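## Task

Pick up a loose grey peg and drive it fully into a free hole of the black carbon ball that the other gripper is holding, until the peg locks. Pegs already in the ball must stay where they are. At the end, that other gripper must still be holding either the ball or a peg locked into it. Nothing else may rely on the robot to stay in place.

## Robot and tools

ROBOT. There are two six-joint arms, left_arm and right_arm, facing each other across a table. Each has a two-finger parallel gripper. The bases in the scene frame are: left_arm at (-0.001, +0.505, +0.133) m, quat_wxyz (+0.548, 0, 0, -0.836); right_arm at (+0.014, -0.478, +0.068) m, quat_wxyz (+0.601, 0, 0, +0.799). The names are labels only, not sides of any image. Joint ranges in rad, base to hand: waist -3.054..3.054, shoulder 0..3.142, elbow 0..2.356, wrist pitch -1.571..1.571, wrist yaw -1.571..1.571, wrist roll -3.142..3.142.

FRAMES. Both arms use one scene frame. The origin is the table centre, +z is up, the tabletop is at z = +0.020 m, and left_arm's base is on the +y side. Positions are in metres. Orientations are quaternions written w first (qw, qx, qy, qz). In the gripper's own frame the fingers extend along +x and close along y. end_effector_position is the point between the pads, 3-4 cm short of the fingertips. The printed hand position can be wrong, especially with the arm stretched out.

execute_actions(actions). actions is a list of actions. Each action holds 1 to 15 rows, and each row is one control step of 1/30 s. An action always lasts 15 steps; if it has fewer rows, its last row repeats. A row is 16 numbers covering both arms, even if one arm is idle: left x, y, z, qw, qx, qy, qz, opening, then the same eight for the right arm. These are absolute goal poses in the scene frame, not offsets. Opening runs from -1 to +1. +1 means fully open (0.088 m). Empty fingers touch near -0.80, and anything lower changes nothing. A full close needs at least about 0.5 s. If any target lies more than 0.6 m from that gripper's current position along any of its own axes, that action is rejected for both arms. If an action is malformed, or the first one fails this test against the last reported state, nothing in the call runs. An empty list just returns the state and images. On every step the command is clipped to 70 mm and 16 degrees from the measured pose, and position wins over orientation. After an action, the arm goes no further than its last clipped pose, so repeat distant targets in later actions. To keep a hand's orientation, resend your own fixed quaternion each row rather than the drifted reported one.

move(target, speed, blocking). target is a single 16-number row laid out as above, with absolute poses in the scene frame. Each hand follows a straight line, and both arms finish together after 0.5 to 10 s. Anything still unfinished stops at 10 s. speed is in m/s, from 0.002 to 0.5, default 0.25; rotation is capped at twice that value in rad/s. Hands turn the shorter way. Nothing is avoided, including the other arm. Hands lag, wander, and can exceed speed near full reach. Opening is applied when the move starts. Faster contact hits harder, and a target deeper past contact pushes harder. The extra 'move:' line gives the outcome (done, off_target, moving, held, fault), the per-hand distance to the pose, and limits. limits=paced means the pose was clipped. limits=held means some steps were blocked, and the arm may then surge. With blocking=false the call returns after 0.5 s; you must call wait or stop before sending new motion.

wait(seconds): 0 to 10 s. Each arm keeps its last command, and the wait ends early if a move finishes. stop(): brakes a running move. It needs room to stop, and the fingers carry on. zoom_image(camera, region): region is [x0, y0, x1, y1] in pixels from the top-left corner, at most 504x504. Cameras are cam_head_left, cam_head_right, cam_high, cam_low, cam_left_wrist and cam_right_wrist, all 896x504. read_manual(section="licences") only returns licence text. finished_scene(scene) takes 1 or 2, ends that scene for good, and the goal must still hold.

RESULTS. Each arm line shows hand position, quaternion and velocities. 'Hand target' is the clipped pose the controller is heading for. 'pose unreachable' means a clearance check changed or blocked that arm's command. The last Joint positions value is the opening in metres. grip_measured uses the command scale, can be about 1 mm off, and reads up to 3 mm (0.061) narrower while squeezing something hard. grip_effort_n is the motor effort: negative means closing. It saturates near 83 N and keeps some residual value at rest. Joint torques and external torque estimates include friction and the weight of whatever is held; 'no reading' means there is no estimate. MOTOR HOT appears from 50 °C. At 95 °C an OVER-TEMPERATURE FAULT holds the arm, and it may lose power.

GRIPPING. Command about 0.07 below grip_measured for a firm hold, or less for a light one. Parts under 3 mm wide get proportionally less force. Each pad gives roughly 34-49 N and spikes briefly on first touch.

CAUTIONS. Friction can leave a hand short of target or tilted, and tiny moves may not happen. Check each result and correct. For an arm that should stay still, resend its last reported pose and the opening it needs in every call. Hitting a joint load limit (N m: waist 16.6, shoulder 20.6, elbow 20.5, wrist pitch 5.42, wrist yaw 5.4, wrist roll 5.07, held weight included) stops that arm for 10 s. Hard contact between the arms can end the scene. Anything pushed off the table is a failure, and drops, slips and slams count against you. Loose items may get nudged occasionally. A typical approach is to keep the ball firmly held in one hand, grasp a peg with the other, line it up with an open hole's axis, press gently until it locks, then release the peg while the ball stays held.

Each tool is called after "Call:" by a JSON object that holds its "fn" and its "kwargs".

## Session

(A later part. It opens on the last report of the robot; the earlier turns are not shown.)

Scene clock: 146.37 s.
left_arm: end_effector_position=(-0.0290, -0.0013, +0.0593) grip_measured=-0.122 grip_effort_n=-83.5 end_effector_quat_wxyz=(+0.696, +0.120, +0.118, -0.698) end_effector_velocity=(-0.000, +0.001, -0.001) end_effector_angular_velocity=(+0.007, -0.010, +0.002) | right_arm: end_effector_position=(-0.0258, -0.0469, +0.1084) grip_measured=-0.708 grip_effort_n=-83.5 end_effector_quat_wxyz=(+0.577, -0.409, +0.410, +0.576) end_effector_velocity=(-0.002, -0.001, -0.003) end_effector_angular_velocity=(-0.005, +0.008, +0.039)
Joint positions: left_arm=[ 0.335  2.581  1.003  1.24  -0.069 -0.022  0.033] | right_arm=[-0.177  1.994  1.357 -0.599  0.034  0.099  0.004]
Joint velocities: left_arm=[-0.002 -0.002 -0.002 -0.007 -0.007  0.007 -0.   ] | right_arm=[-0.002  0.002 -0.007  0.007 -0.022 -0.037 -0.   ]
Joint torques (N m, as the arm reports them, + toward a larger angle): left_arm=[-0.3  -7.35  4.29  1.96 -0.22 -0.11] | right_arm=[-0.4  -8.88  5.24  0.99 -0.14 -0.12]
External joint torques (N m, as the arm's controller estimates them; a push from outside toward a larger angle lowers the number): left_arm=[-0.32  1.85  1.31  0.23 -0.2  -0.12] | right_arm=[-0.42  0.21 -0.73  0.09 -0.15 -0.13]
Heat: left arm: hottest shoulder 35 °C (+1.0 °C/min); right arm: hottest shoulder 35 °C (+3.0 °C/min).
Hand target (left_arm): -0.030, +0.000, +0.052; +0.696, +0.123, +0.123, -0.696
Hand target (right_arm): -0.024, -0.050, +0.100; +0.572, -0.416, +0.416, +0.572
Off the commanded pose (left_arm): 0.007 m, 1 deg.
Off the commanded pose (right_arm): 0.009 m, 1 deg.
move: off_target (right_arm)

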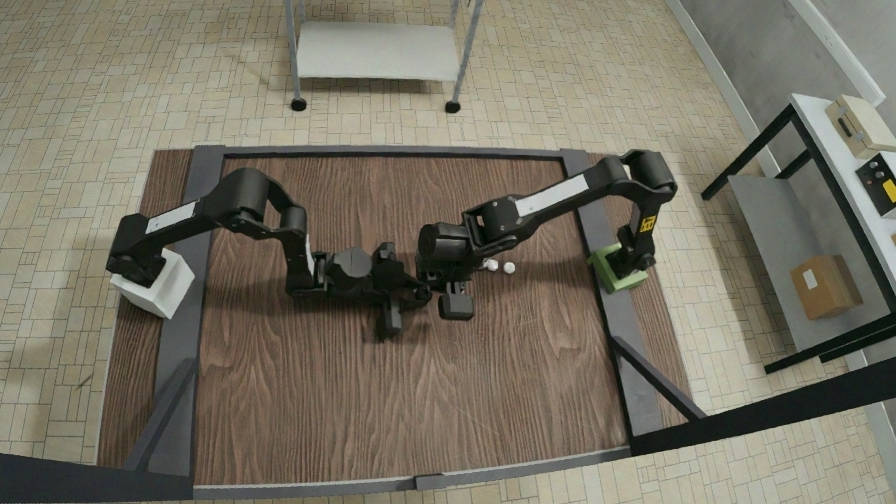

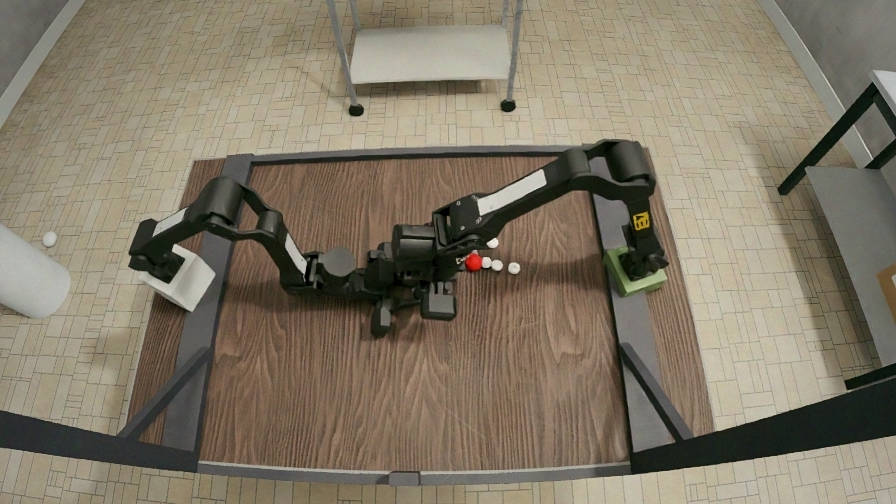

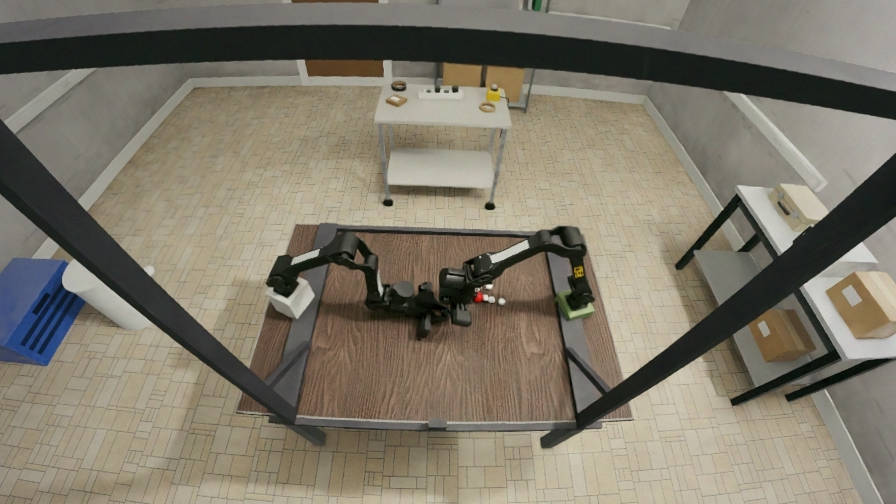

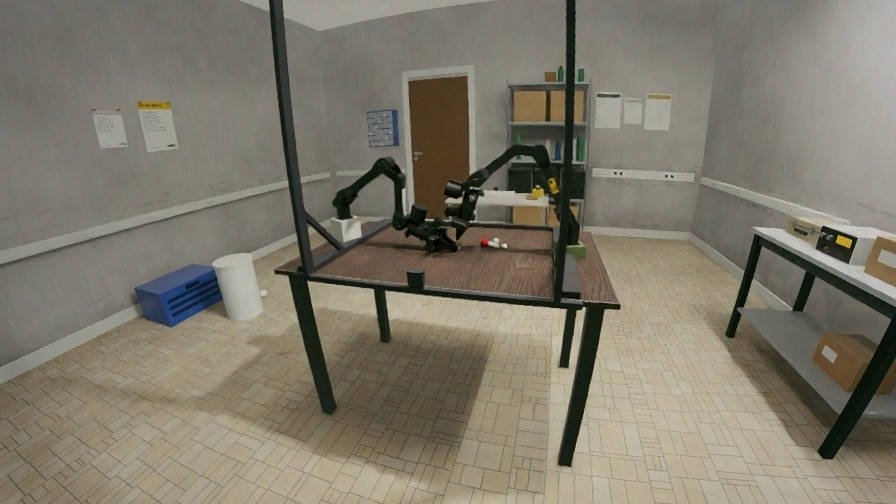

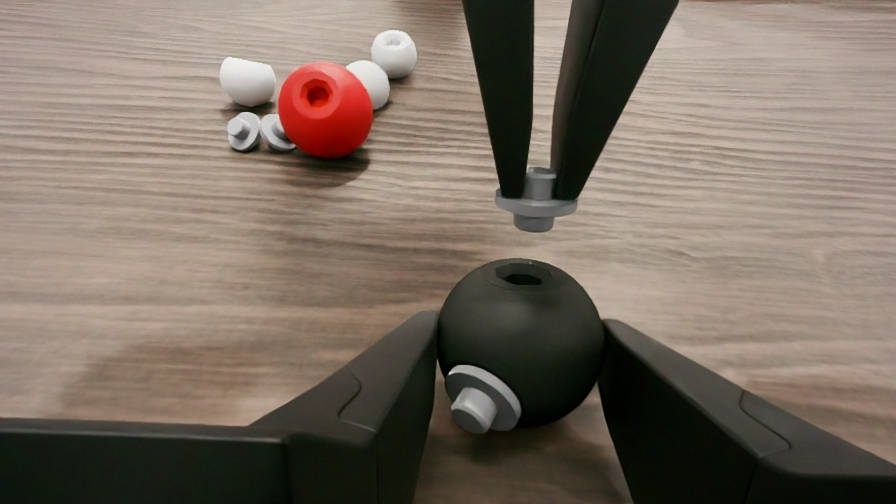

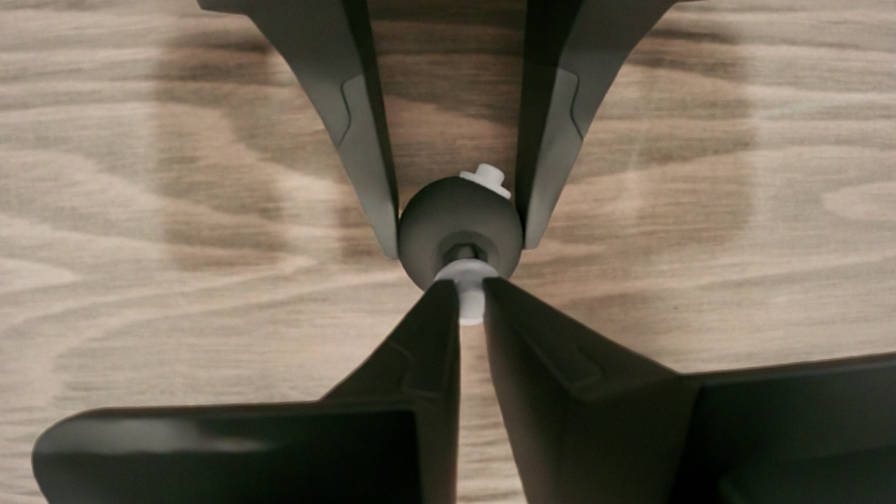

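Call:
{"fn": "move", "kwargs": {"target": [-0.03,0.0,0.052,0.6964,0.1228,0.1228,-0.6964,-0.19, -0.0237,-0.0482,0.0918,0.5721,-0.4156,0.4156,0.5721,-0.77], "speed": 0.02}}

Call:
{"fn": "zoom_image", "kwargs": {"camera": "cam_right_wrist", "region": [380, 180, 560, 340]}}

Call:
{"fn": "zoom_image", "kwargs": {"camera": "cam_left_wrist", "region": [450, 190, 600, 320]}}

Scene clock: 154.70 s.
left_arm: end_effector_position=(-0.0290, -0.0013, +0.0593) grip_measured=-0.122 grip_effort_n=-83.5 end_effector_quat_wxyz=(+0.696, +0.120, +0.118, -0.698) end_effector_velocity=(-0.000, +0.000, -0.003) end_effector_angular_velocity=(+0.017, +0.017, +0.012) | right_arm: end_effector_position=(-0.0250, -0.0447, +0.1005) grip_measured=-0.708 grip_effort_n=-83.5 end_effector_quat_wxyz=(+0.577, -0.409, +0.410, +0.576) end_effector_velocity=(+0.000, -0.002, -0.000) end_effector_angular_velocity=(-0.008, +0.004, +0.007)
Joint positions: left_arm=[ 0.335  2.581  1.003  1.24  -0.069 -0.022  0.033] | right_arm=[-0.18   2.013  1.351 -0.574  0.033  0.097  0.004]
Joint velocities: left_arm=[-0.002 -0.002  0.002 -0.022 -0.007 -0.022 -0.   ] | right_arm=[-0.002 -0.002 -0.002 -0.007 -0.007 -0.007 -0.   ]
Joint torques (N m, as the arm reports them, + toward a larger angle): left_arm=[-0.26 -7.32  4.29  1.96 -0.22 -0.12] | right_arm=[-0.39 -8.93  5.32  0.94 -0.11 -0.12]
External joint torques (N m, as the arm's controller estimates them; a push from outside toward a larger angle lowers the number): left_arm=[-0.32  1.91  1.26  0.23 -0.19 -0.13] | right_arm=[-0.4   0.27 -0.6   0.04 -0.12 -0.12]
Heat: left arm: hottest shoulder 35 °C (+1.0 °C/min); right arm: hottest shoulder 35 °C (+3.0 °C/min).
Hand target (left_arm): -0.030, +0.000, +0.052; +0.696, +0.123, +0.123, -0.696
Hand target (right_arm): -0.024, -0.048, +0.092; +0.572, -0.416, +0.416, +0.572
Off the commanded pose (left_arm): 0.007 m, 1 deg.
Off the commanded pose (right_arm): 0.010 m, 1 deg.
move: off_target (right_arm)

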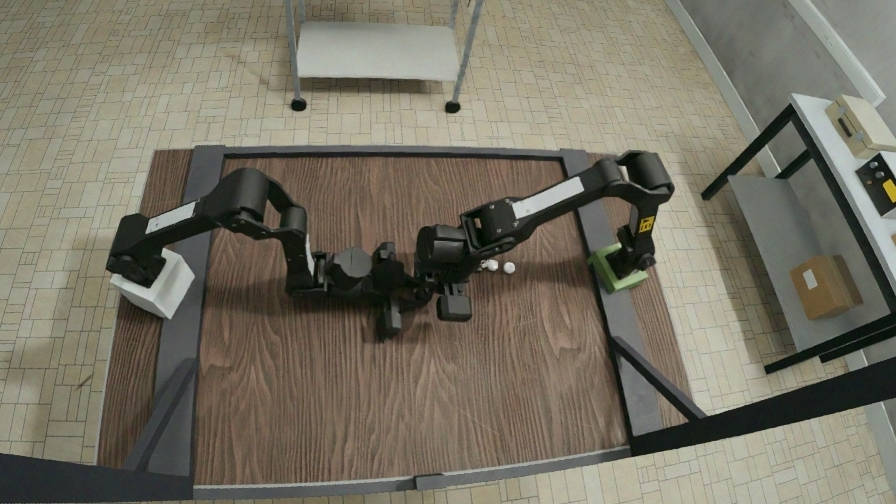

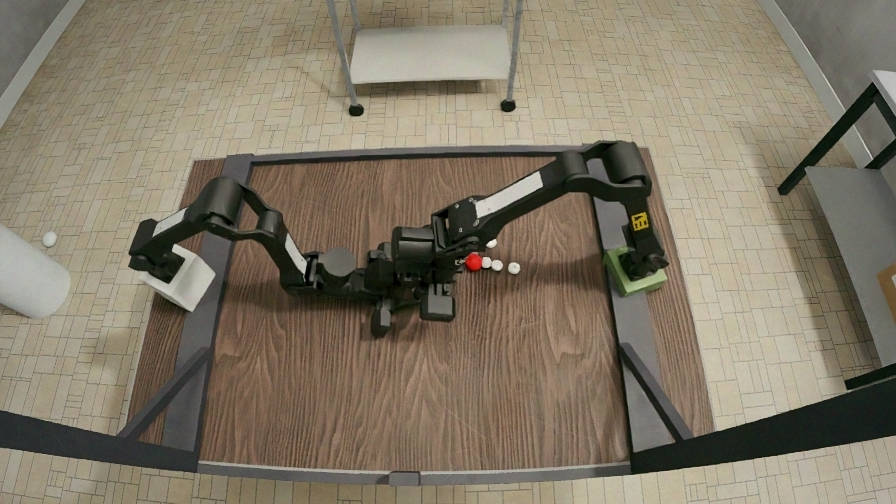

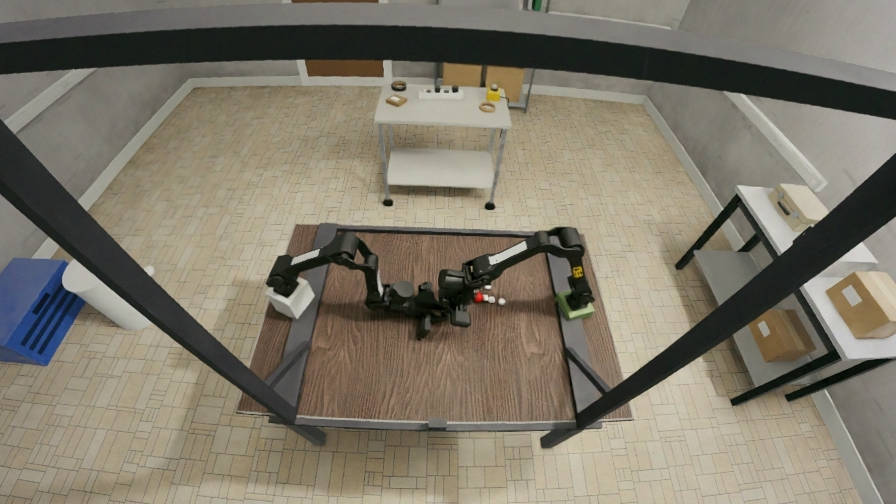

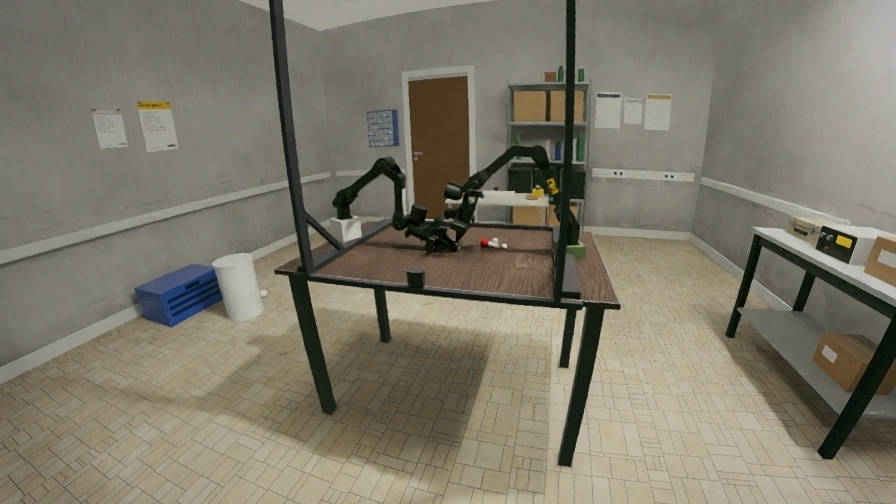

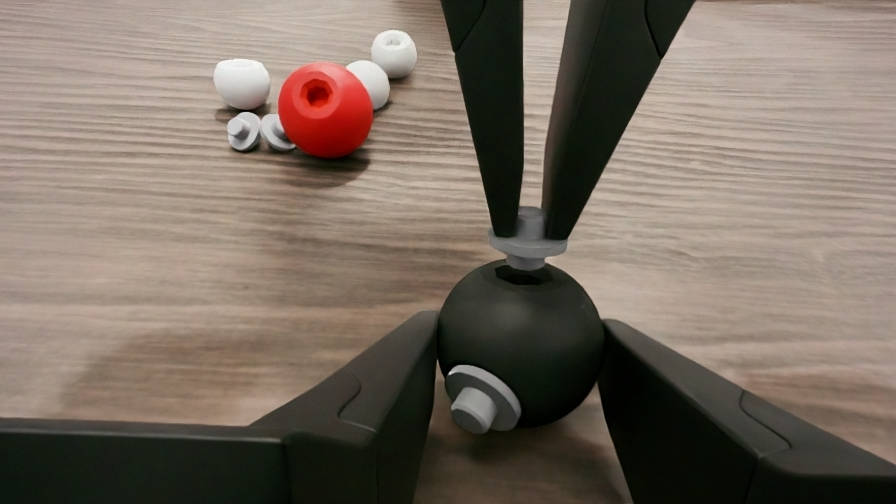

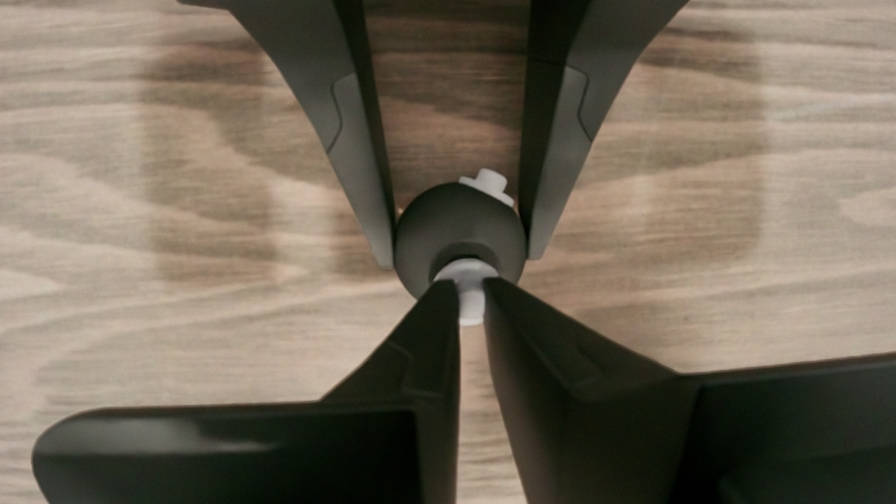

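Region (380, 180, 560, 340) of cam_right_wrist's 896x504 image, scaled by 2.800, with more detail than that image has.

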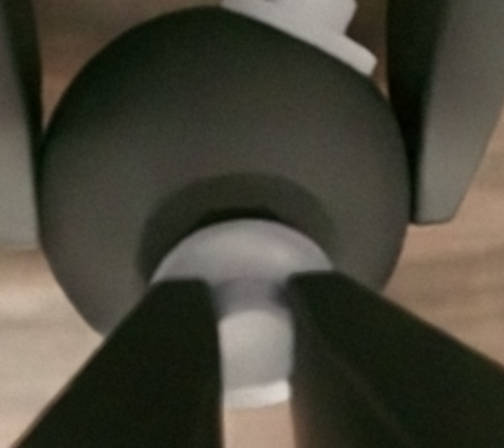

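Region (450, 190, 600, 320) of cam_left_wrist's 896x504 image, scaled by 3.360, with more detail than that image has; it fills the top 437 rows of this view, and the rest is white.

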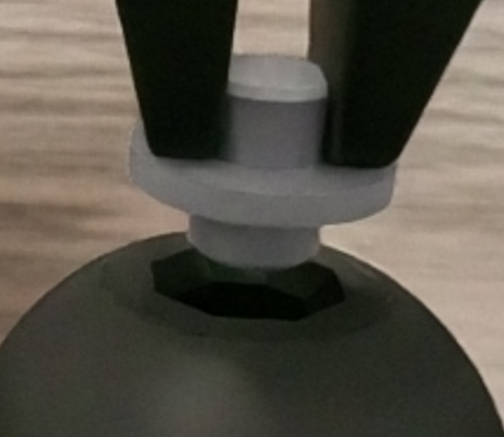

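Call:
{"fn": "move", "kwargs": {"target": [-0.03,0.0,0.052,0.6964,0.1228,0.1228,-0.6964,-0.19, -0.0237,-0.0473,0.0865,0.5721,-0.4156,0.4156,0.5721,-0.77], "speed": 0.015}}

Call:
{"fn": "zoom_image", "kwargs": {"camera": "cam_left_wrist", "region": [450, 190, 600, 320]}}

Scene clock: 159.07 s.
left_arm: end_effector_position=(-0.0290, -0.0013, +0.0593) grip_measured=-0.122 grip_effort_n=-83.5 end_effector_quat_wxyz=(+0.696, +0.120, +0.118, -0.698) end_effector_velocity=(-0.002, +0.002, +0.000) end_effector_angular_velocity=(+0.007, +0.004, +0.002) | right_arm: end_effector_position=(-0.0249, -0.0431, +0.0964) grip_measured=-0.708 grip_effort_n=-83.5 end_effector_quat_wxyz=(+0.577, -0.408, +0.409, +0.577) end_effector_velocity=(-0.002, -0.002, -0.000) end_effector_angular_velocity=(-0.009, +0.013, +0.026)
Joint positions: left_arm=[ 0.335  2.581  1.003  1.24  -0.069 -0.022  0.033] | right_arm=[-0.18   2.023  1.347 -0.556  0.033  0.097  0.004]
Joint velocities: left_arm=[-0.007 -0.007 -0.007 -0.007 -0.007 -0.007 -0.   ] | right_arm=[-0.002 -0.002 -0.002 -0.007 -0.022 -0.022  0.   ]
Joint torques (N m, as the arm reports them, + toward a larger angle): left_arm=[-0.22 -7.52  4.14  1.93 -0.2  -0.12] | right_arm=[-0.21 -8.79  5.14  0.97 -0.05 -0.11]
External joint torques (N m, as the arm's controller estimates them; a push from outside toward a larger angle lowers the number): left_arm=[-0.22  1.79  1.1   0.18 -0.18 -0.13] | right_arm=[-0.22  0.61 -0.85  0.04 -0.06 -0.11]
Heat: left arm: hottest shoulder 35 °C (+1.0 °C/min); right arm: hottest shoulder 36 °C (+4.0 °C/min).
Hand target (left_arm): -0.030, +0.000, +0.052; +0.696, +0.123, +0.123, -0.696
Hand target (right_arm): -0.024, -0.048, +0.087; +0.572, -0.416, +0.416, +0.572
Off the commanded pose (left_arm): 0.007 m, 1 deg.
Off the commanded pose (right_arm): 0.011 m, 1 deg.
move: off_target (right_arm)

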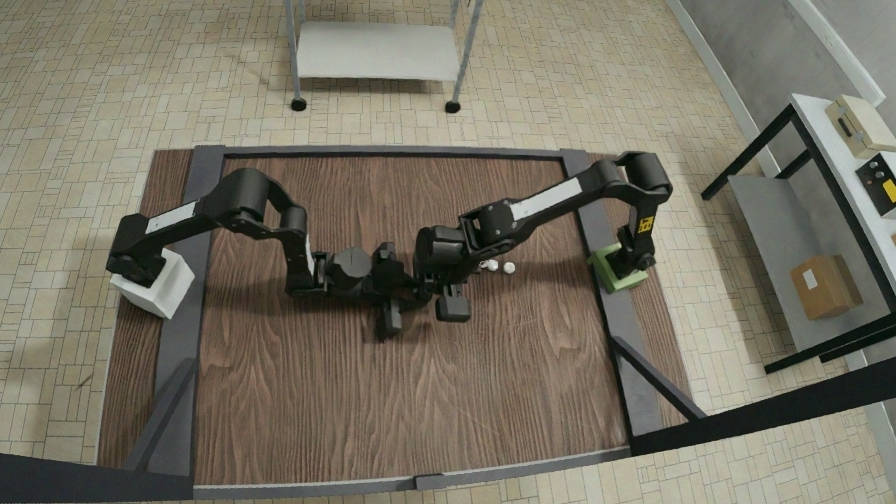

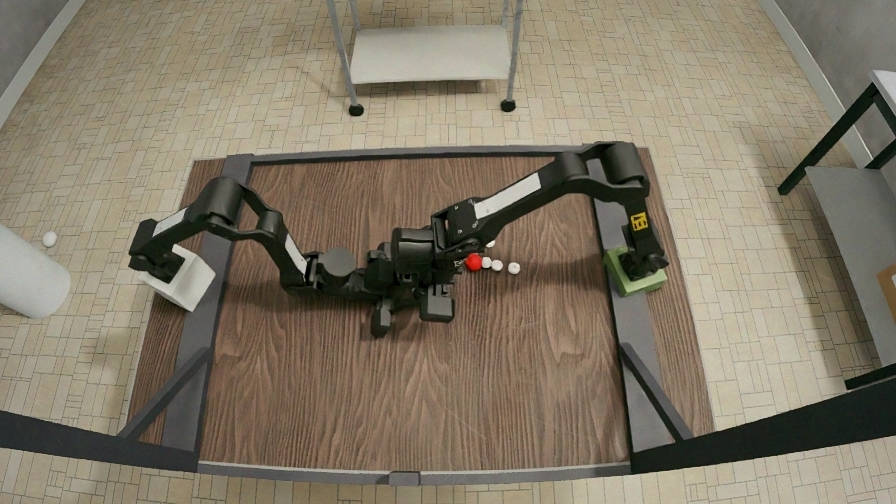

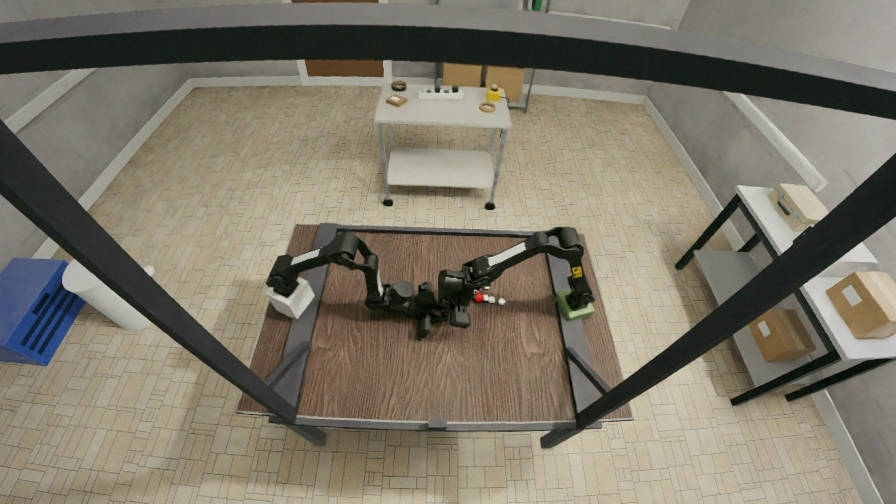

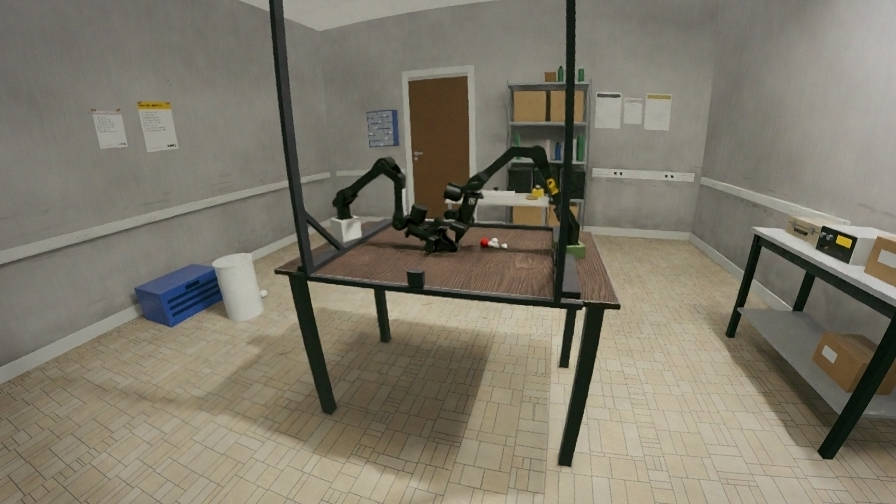

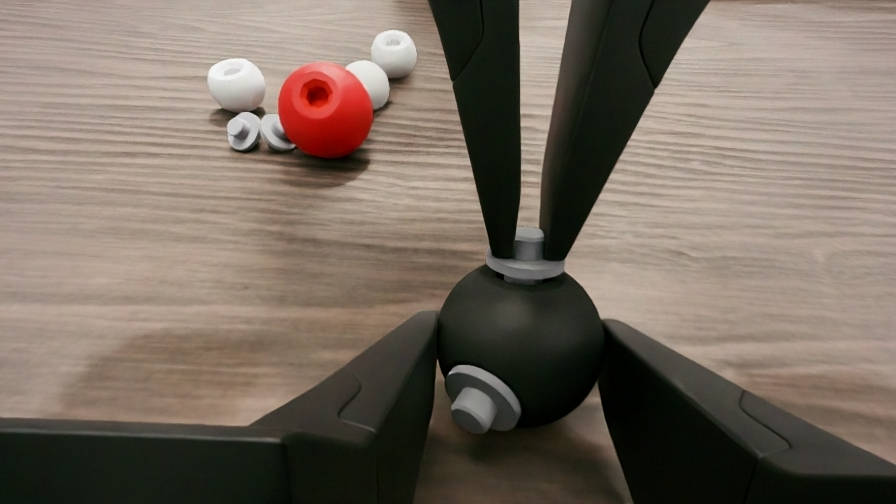

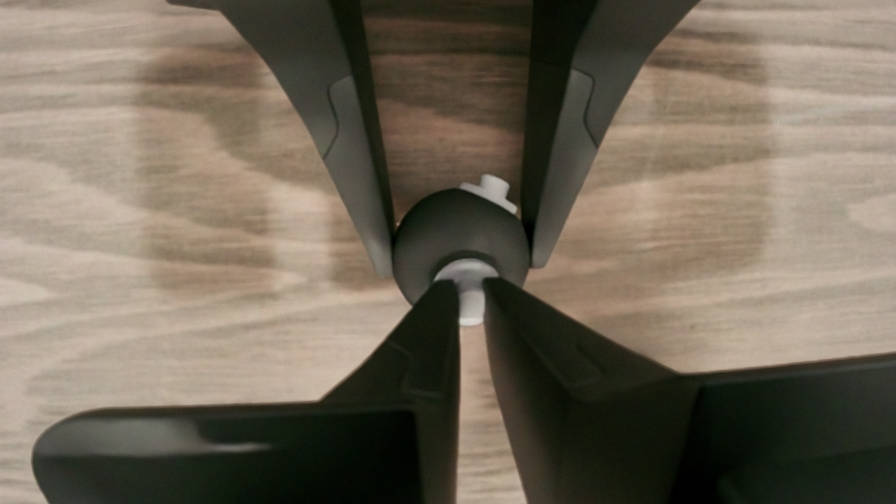

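Region (450, 190, 600, 320) of cam_left_wrist's 896x504 image, scaled by 3.360, with more detail than that image has; it fills the top 437 rows of this view, and the rest is white.

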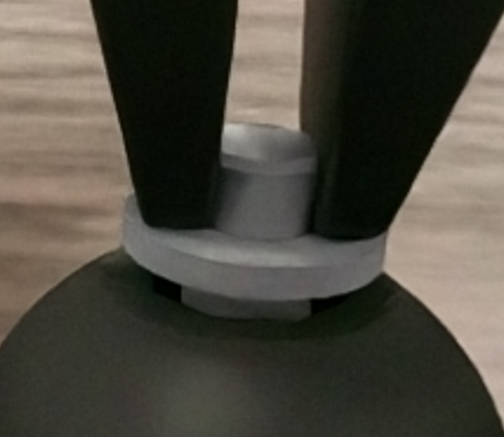

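Call:
{"fn": "move", "kwargs": {"target": [-0.03,0.0,0.052,0.6964,0.1228,0.1228,-0.6964,-0.19, -0.0237,-0.054,0.068,0.5610,-0.4305,0.4305,0.5610,-0.77], "speed": 0.03}}

Call:
{"fn": "zoom_image", "kwargs": {"camera": "cam_left_wrist", "region": [450, 190, 600, 320]}}

Scene clock: 163.93 s.
left_arm: end_effector_position=(-0.0290, -0.0015, +0.0593) grip_measured=-0.122 grip_effort_n=-83.5 end_effector_quat_wxyz=(+0.696, +0.119, +0.118, -0.698) end_effector_velocity=(+0.000, -0.000, +0.002) end_effector_angular_velocity=(-0.007, +0.010, -0.002) | right_arm: end_effector_position=(-0.0246, -0.0441, +0.0904) grip_measured=-0.708 grip_effort_n=-83.5 end_effector_quat_wxyz=(+0.575, -0.412, +0.413, +0.574) end_effector_velocity=(+0.003, -0.005, -0.003) end_effector_angular_velocity=(-0.026, -0.012, +0.002)
Joint positions: left_arm=[ 0.335  2.582  1.004  1.24  -0.069 -0.022  0.033] | right_arm=[-0.181  2.038  1.347 -0.556  0.031  0.096  0.004]
Joint velocities: left_arm=[ 0.002 -0.002 -0.002  0.007  0.007 -0.007 -0.   ] | right_arm=[-0.002  0.002 -0.002 -0.022  0.007 -0.007  0.   ]
Joint torques (N m, as the arm reports them, + toward a larger angle): left_arm=[-0.32 -7.49  4.18  1.95 -0.24 -0.11] | right_arm=[-0.05 -5.58  4.25  0.38 -0.18 -0.05]
External joint torques (N m, as the arm's controller estimates them; a push from outside toward a larger angle lowers the number): left_arm=[-0.36  1.76  1.17  0.21 -0.22 -0.12] | right_arm=[-0.03  3.75 -1.63 -0.51 -0.21 -0.05]
Heat: left arm: hottest shoulder 35 °C (+1.0 °C/min); right arm: hottest shoulder 36 °C (+4.0 °C/min).
Hand target (left_arm): -0.030, +0.000, +0.052; +0.696, +0.123, +0.123, -0.696
Hand target (right_arm): -0.024, -0.055, +0.069; +0.561, -0.430, +0.430, +0.561
Off the commanded pose (left_arm): 0.008 m, 1 deg.
Off the commanded pose (right_arm): 0.025 m, 4 deg.
move: off_target (right_arm)

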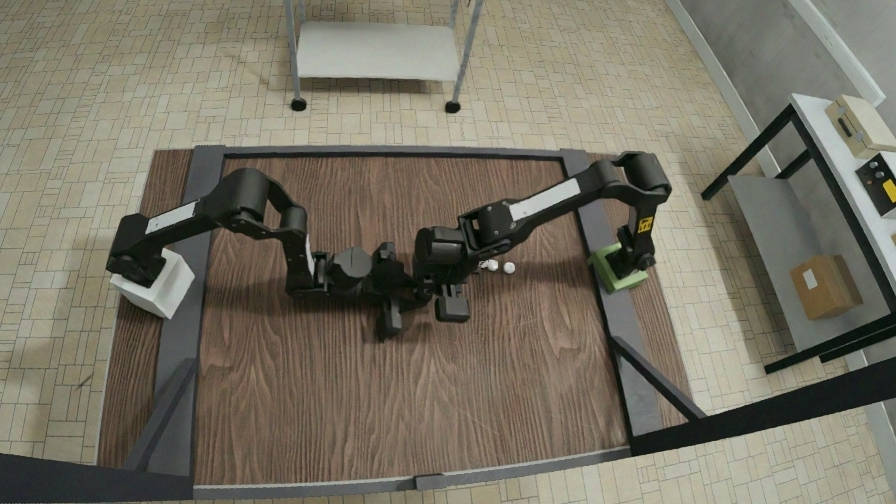

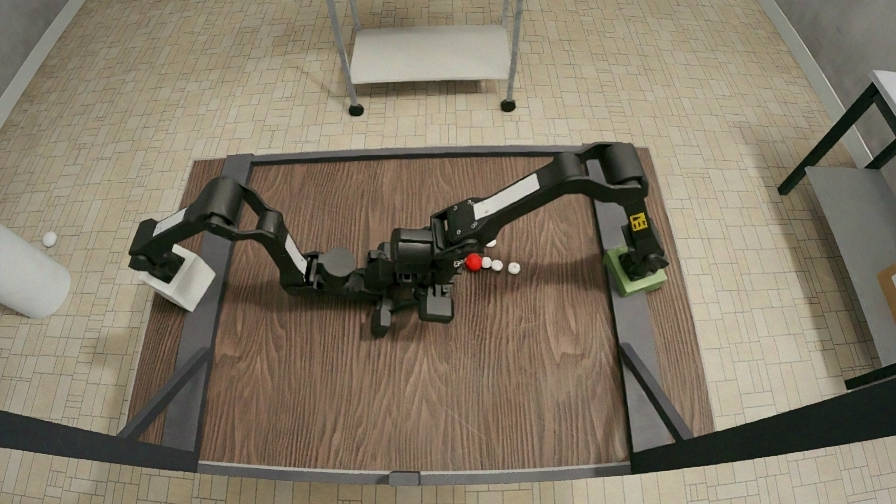

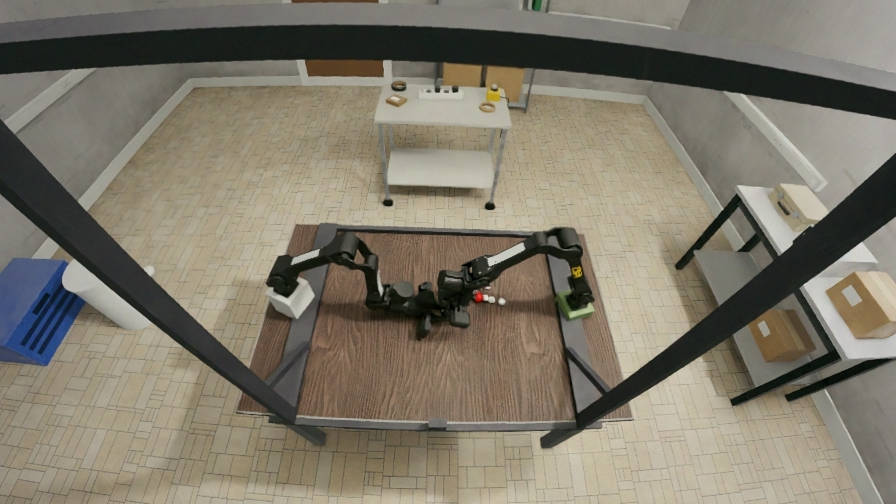

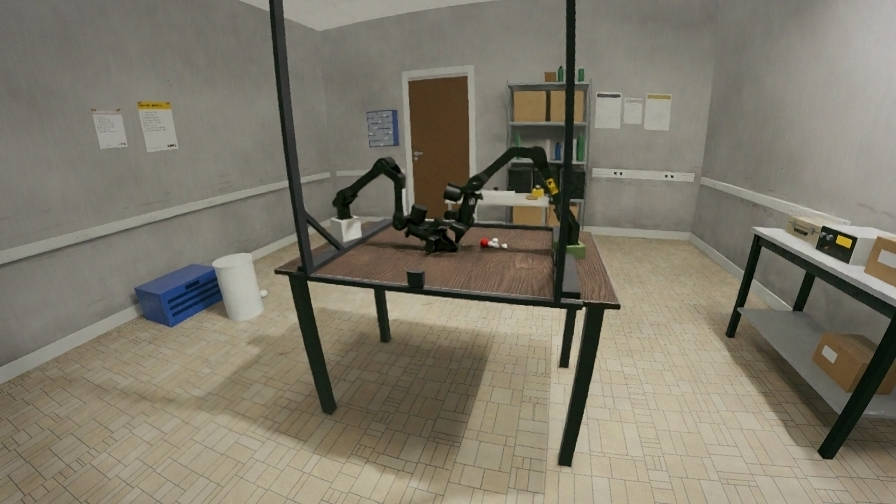

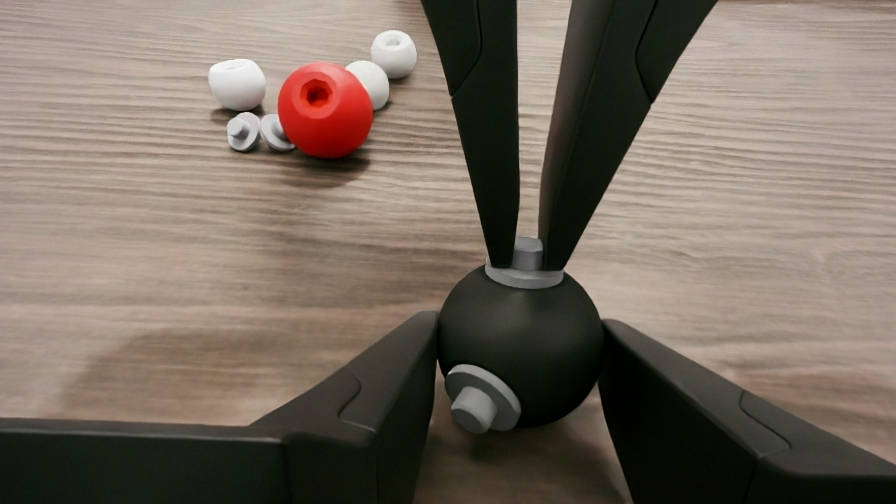

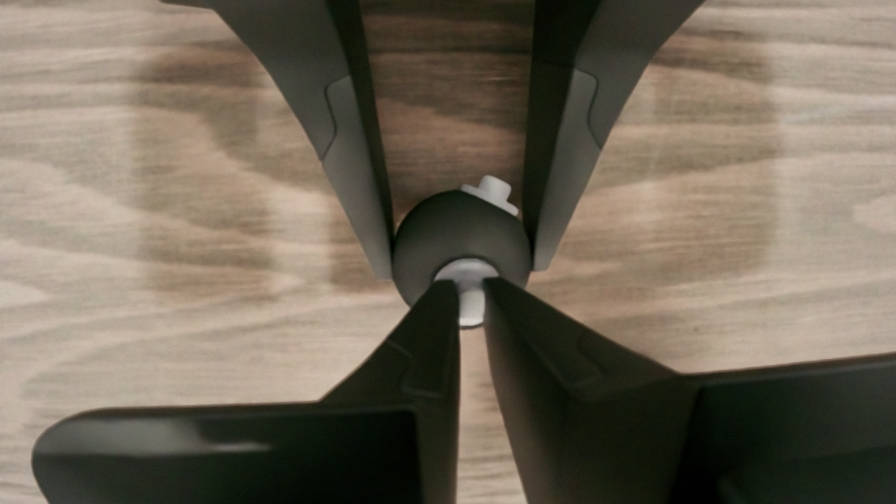

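Region (450, 190, 600, 320) of cam_left_wrist's 896x504 image, scaled by 3.360, with more detail than that image has; it fills the top 437 rows of this view, and the rest is white.

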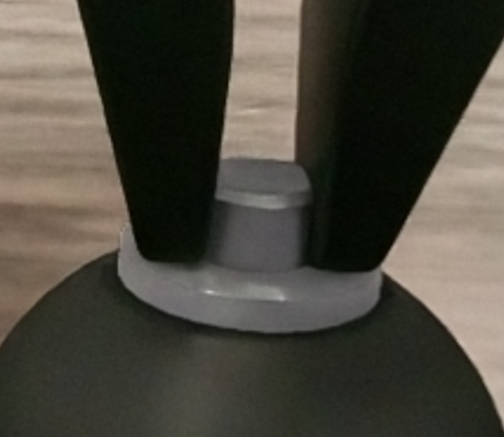

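Call:
{"fn": "execute_actions", "kwargs": {"actions": [[[-0.03,0.0,0.052,0.6964,0.1228,0.1228,-0.6964,-0.19, -0.0236,-0.0545,0.066,0.5600,-0.4318,0.4318,0.5600,-0.77],[-0.03,0.0,0.052,0.6964,0.1228,0.1228,-0.6964,-0.19, -0.0236,-0.055,0.064,0.5590,-0.4330,0.4330,0.5590,-0.77],[-0.03,0.0,0.052,0.6964,0.1228,0.1228,-0.6964,-0.19, -0.0235,-0.0555,0.062,0.5580,-0.4343,0.4343,0.5580,-0.77],[-0.03,0.0,0.052,0.6964,0.1228,0.1228,-0.6964,-0.19, -0.0235,-0.056,0.060,0.5570,-0.4356,0.4356,0.5570,-0.77],[-0.03,0.0,0.052,0.6964,0.1228,0.1228,-0.6964,-0.19, -0.0234,-0.0566,0.058,0.5560,-0.4369,0.4369,0.5560,-0.77],[-0.03,0.0,0.052,0.6964,0.1228,0.1228,-0.6964,-0.19, -0.0234,-0.0572,0.056,0.5550,-0.4382,0.4382,0.5550,-0.77],[-0.03,0.0,0.052,0.6964,0.1228,0.1228,-0.6964,-0.19, -0.0233,-0.0578,0.054,0.5540,-0.4394,0.4394,0.5540,-0.77],[-0.03,0.0,0.052,0.6964,0.1228,0.1228,-0.6964,-0.19, -0.0233,-0.0584,0.052,0.5530,-0.4407,0.4407,0.5530,-0.77],[-0.03,0.0,0.052,0.6964,0.1228,0.1228,-0.6964,-0.19, -0.0232,-0.059,0.050,0.5520,-0.4420,0.4420,0.5520,-0.77]],[[-0.03,0.0,0.052,0.6964,0.1228,0.1228,-0.6964,-0.19, -0.0232,-0.059,0.050,0.5520,-0.4420,0.4420,0.5520,-0.77]]]}}

Call:
{"fn": "zoom_image", "kwargs": {"camera": "cam_left_wrist", "region": [450, 190, 600, 320]}}

Scene clock: 173.27 s.
left_arm: end_effector_position=(-0.0290, -0.0015, +0.0594) grip_measured=-0.122 grip_effort_n=-83.5 end_effector_quat_wxyz=(+0.696, +0.119, +0.118, -0.698) end_effector_velocity=(-0.002, +0.002, -0.004) end_effector_angular_velocity=(+0.022, +0.022, -0.002) | right_arm: end_effector_position=(-0.0245, -0.0449, +0.0861) grip_measured=-0.708 grip_effort_n=-83.5 end_effector_quat_wxyz=(+0.572, -0.414, +0.417, +0.573) end_effector_velocity=(-0.004, -0.002, -0.000) end_effector_angular_velocity=(-0.009, +0.013, +0.030)
Joint positions: left_arm=[ 0.335  2.582  1.004  1.24  -0.069 -0.022  0.033] | right_arm=[-0.183  2.048  1.347 -0.556  0.027  0.096  0.004]
Joint velocities: left_arm=[-0.002 -0.002 -0.002 -0.022  0.007 -0.022 -0.   ] | right_arm=[ 0.002 -0.002 -0.002 -0.007 -0.022 -0.022 -0.   ]
Joint torques (N m, as the arm reports them, + toward a larger angle): left_arm=[-0.28 -7.41  4.27  1.93 -0.19 -0.13] | right_arm=[-0.07 -2.17  3.02  0.59 -0.22 -0.02]
External joint torques (N m, as the arm's controller estimates them; a push from outside toward a larger angle lowers the number): left_arm=[-0.27  1.77  1.29  0.21 -0.17 -0.14] | right_arm=[-0.15  7.18 -2.79 -0.28 -0.22 -0.02]
External joint torques at the end of the 1st action: left_arm=[-0.34  1.77  1.27  0.2  -0.2  -0.13] | right_arm=[-0.03  7.19 -2.79 -0.23 -0.23 -0.05]
Heat: left arm: hottest shoulder 35 °C (+1.0 °C/min); right arm: hottest shoulder 34 °C (+1.0 °C/min).
Hand target (left_arm): -0.030, +0.000, +0.052; +0.696, +0.123, +0.123, -0.696
Hand target (right_arm): -0.023, -0.061, +0.053; +0.552, -0.442, +0.442, +0.552
Off the commanded pose (left_arm): 0.008 m, 1 deg.
Off the commanded pose (right_arm): 0.039 m, 5 deg.

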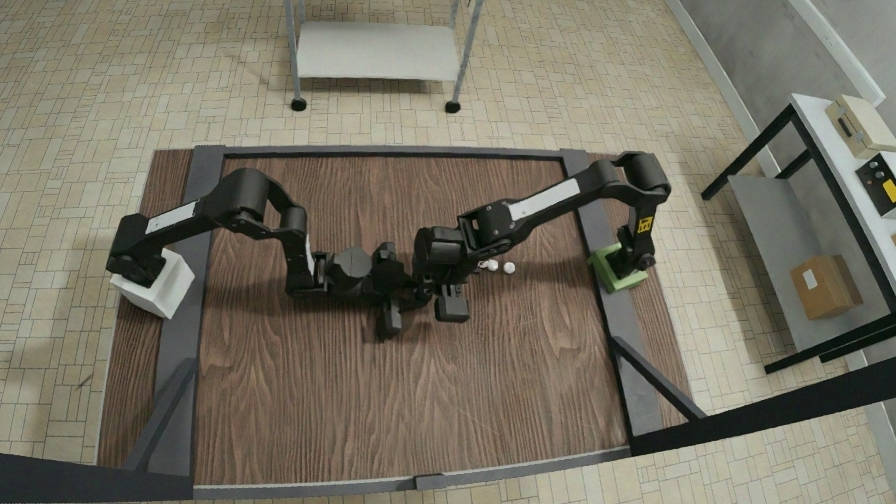

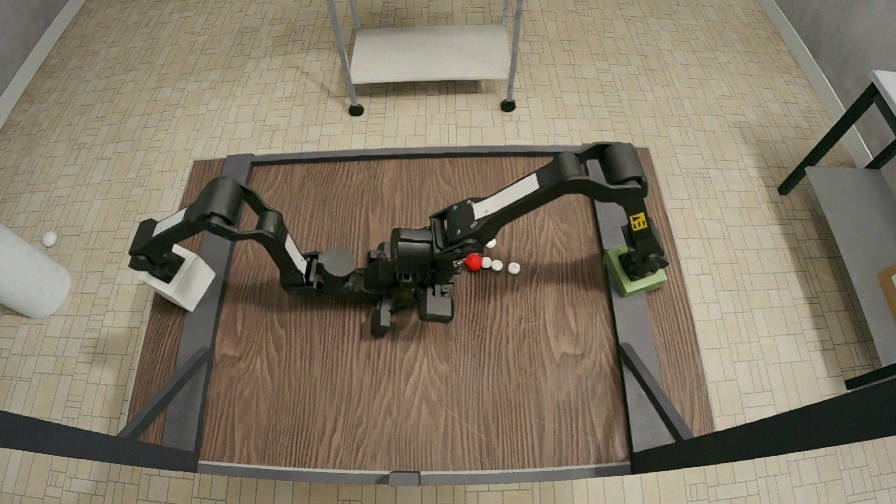

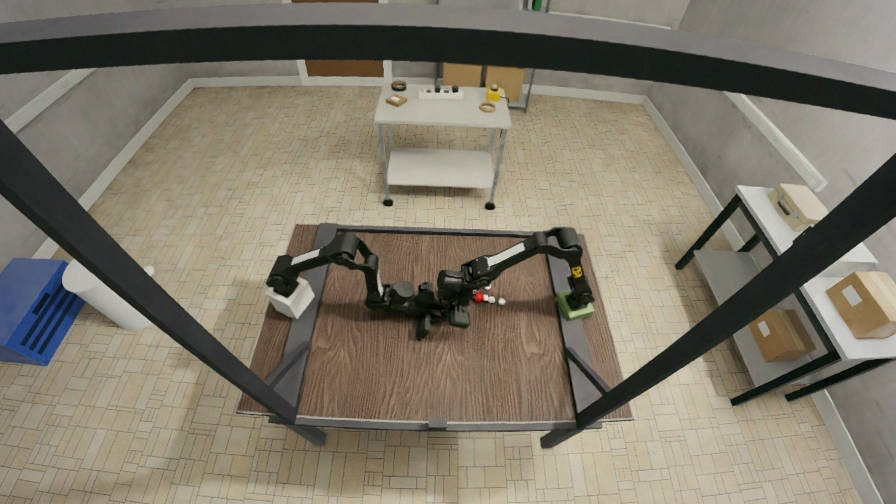

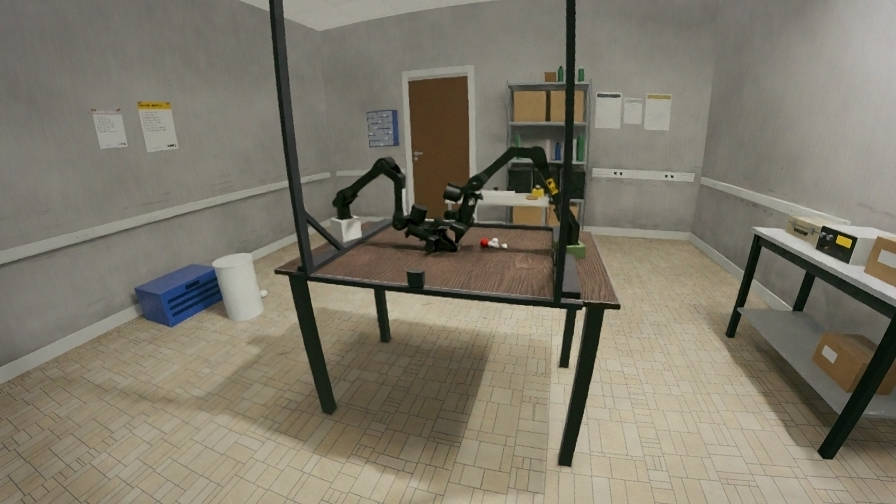

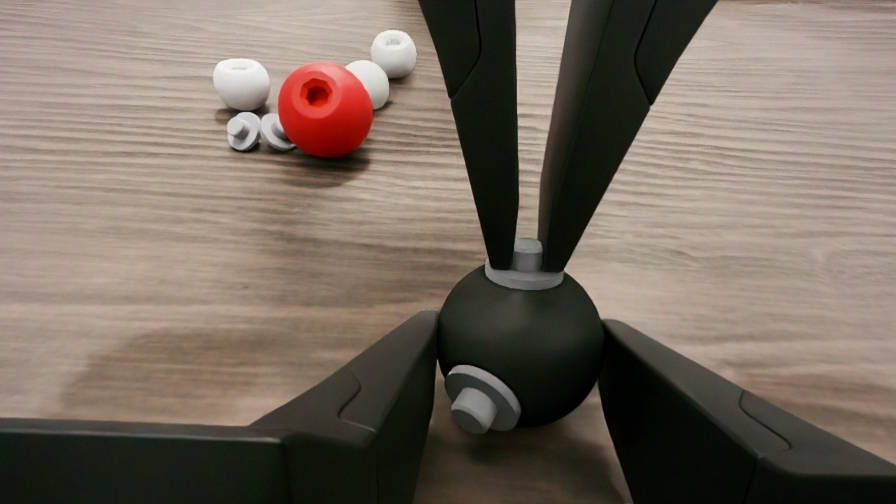

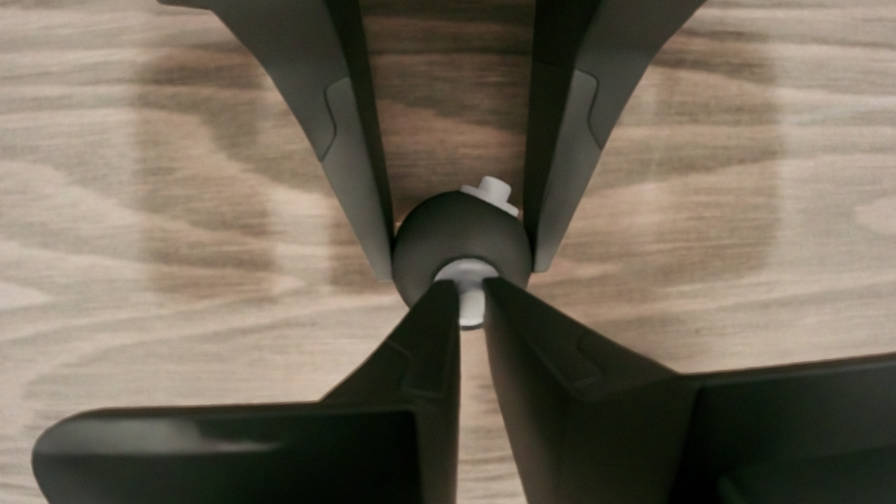

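Region (450, 190, 600, 320) of cam_left_wrist's 896x504 image, scaled by 3.360, with more detail than that image has; it fills the top 437 rows of this view, and the rest is white.

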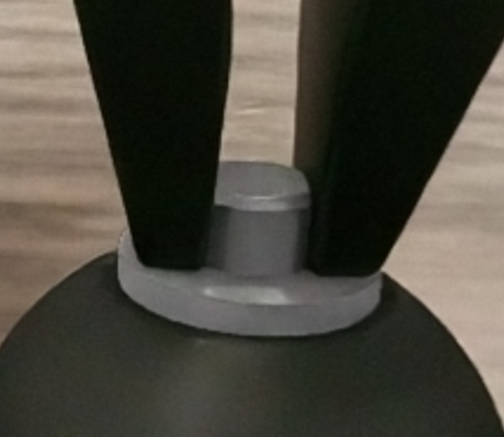

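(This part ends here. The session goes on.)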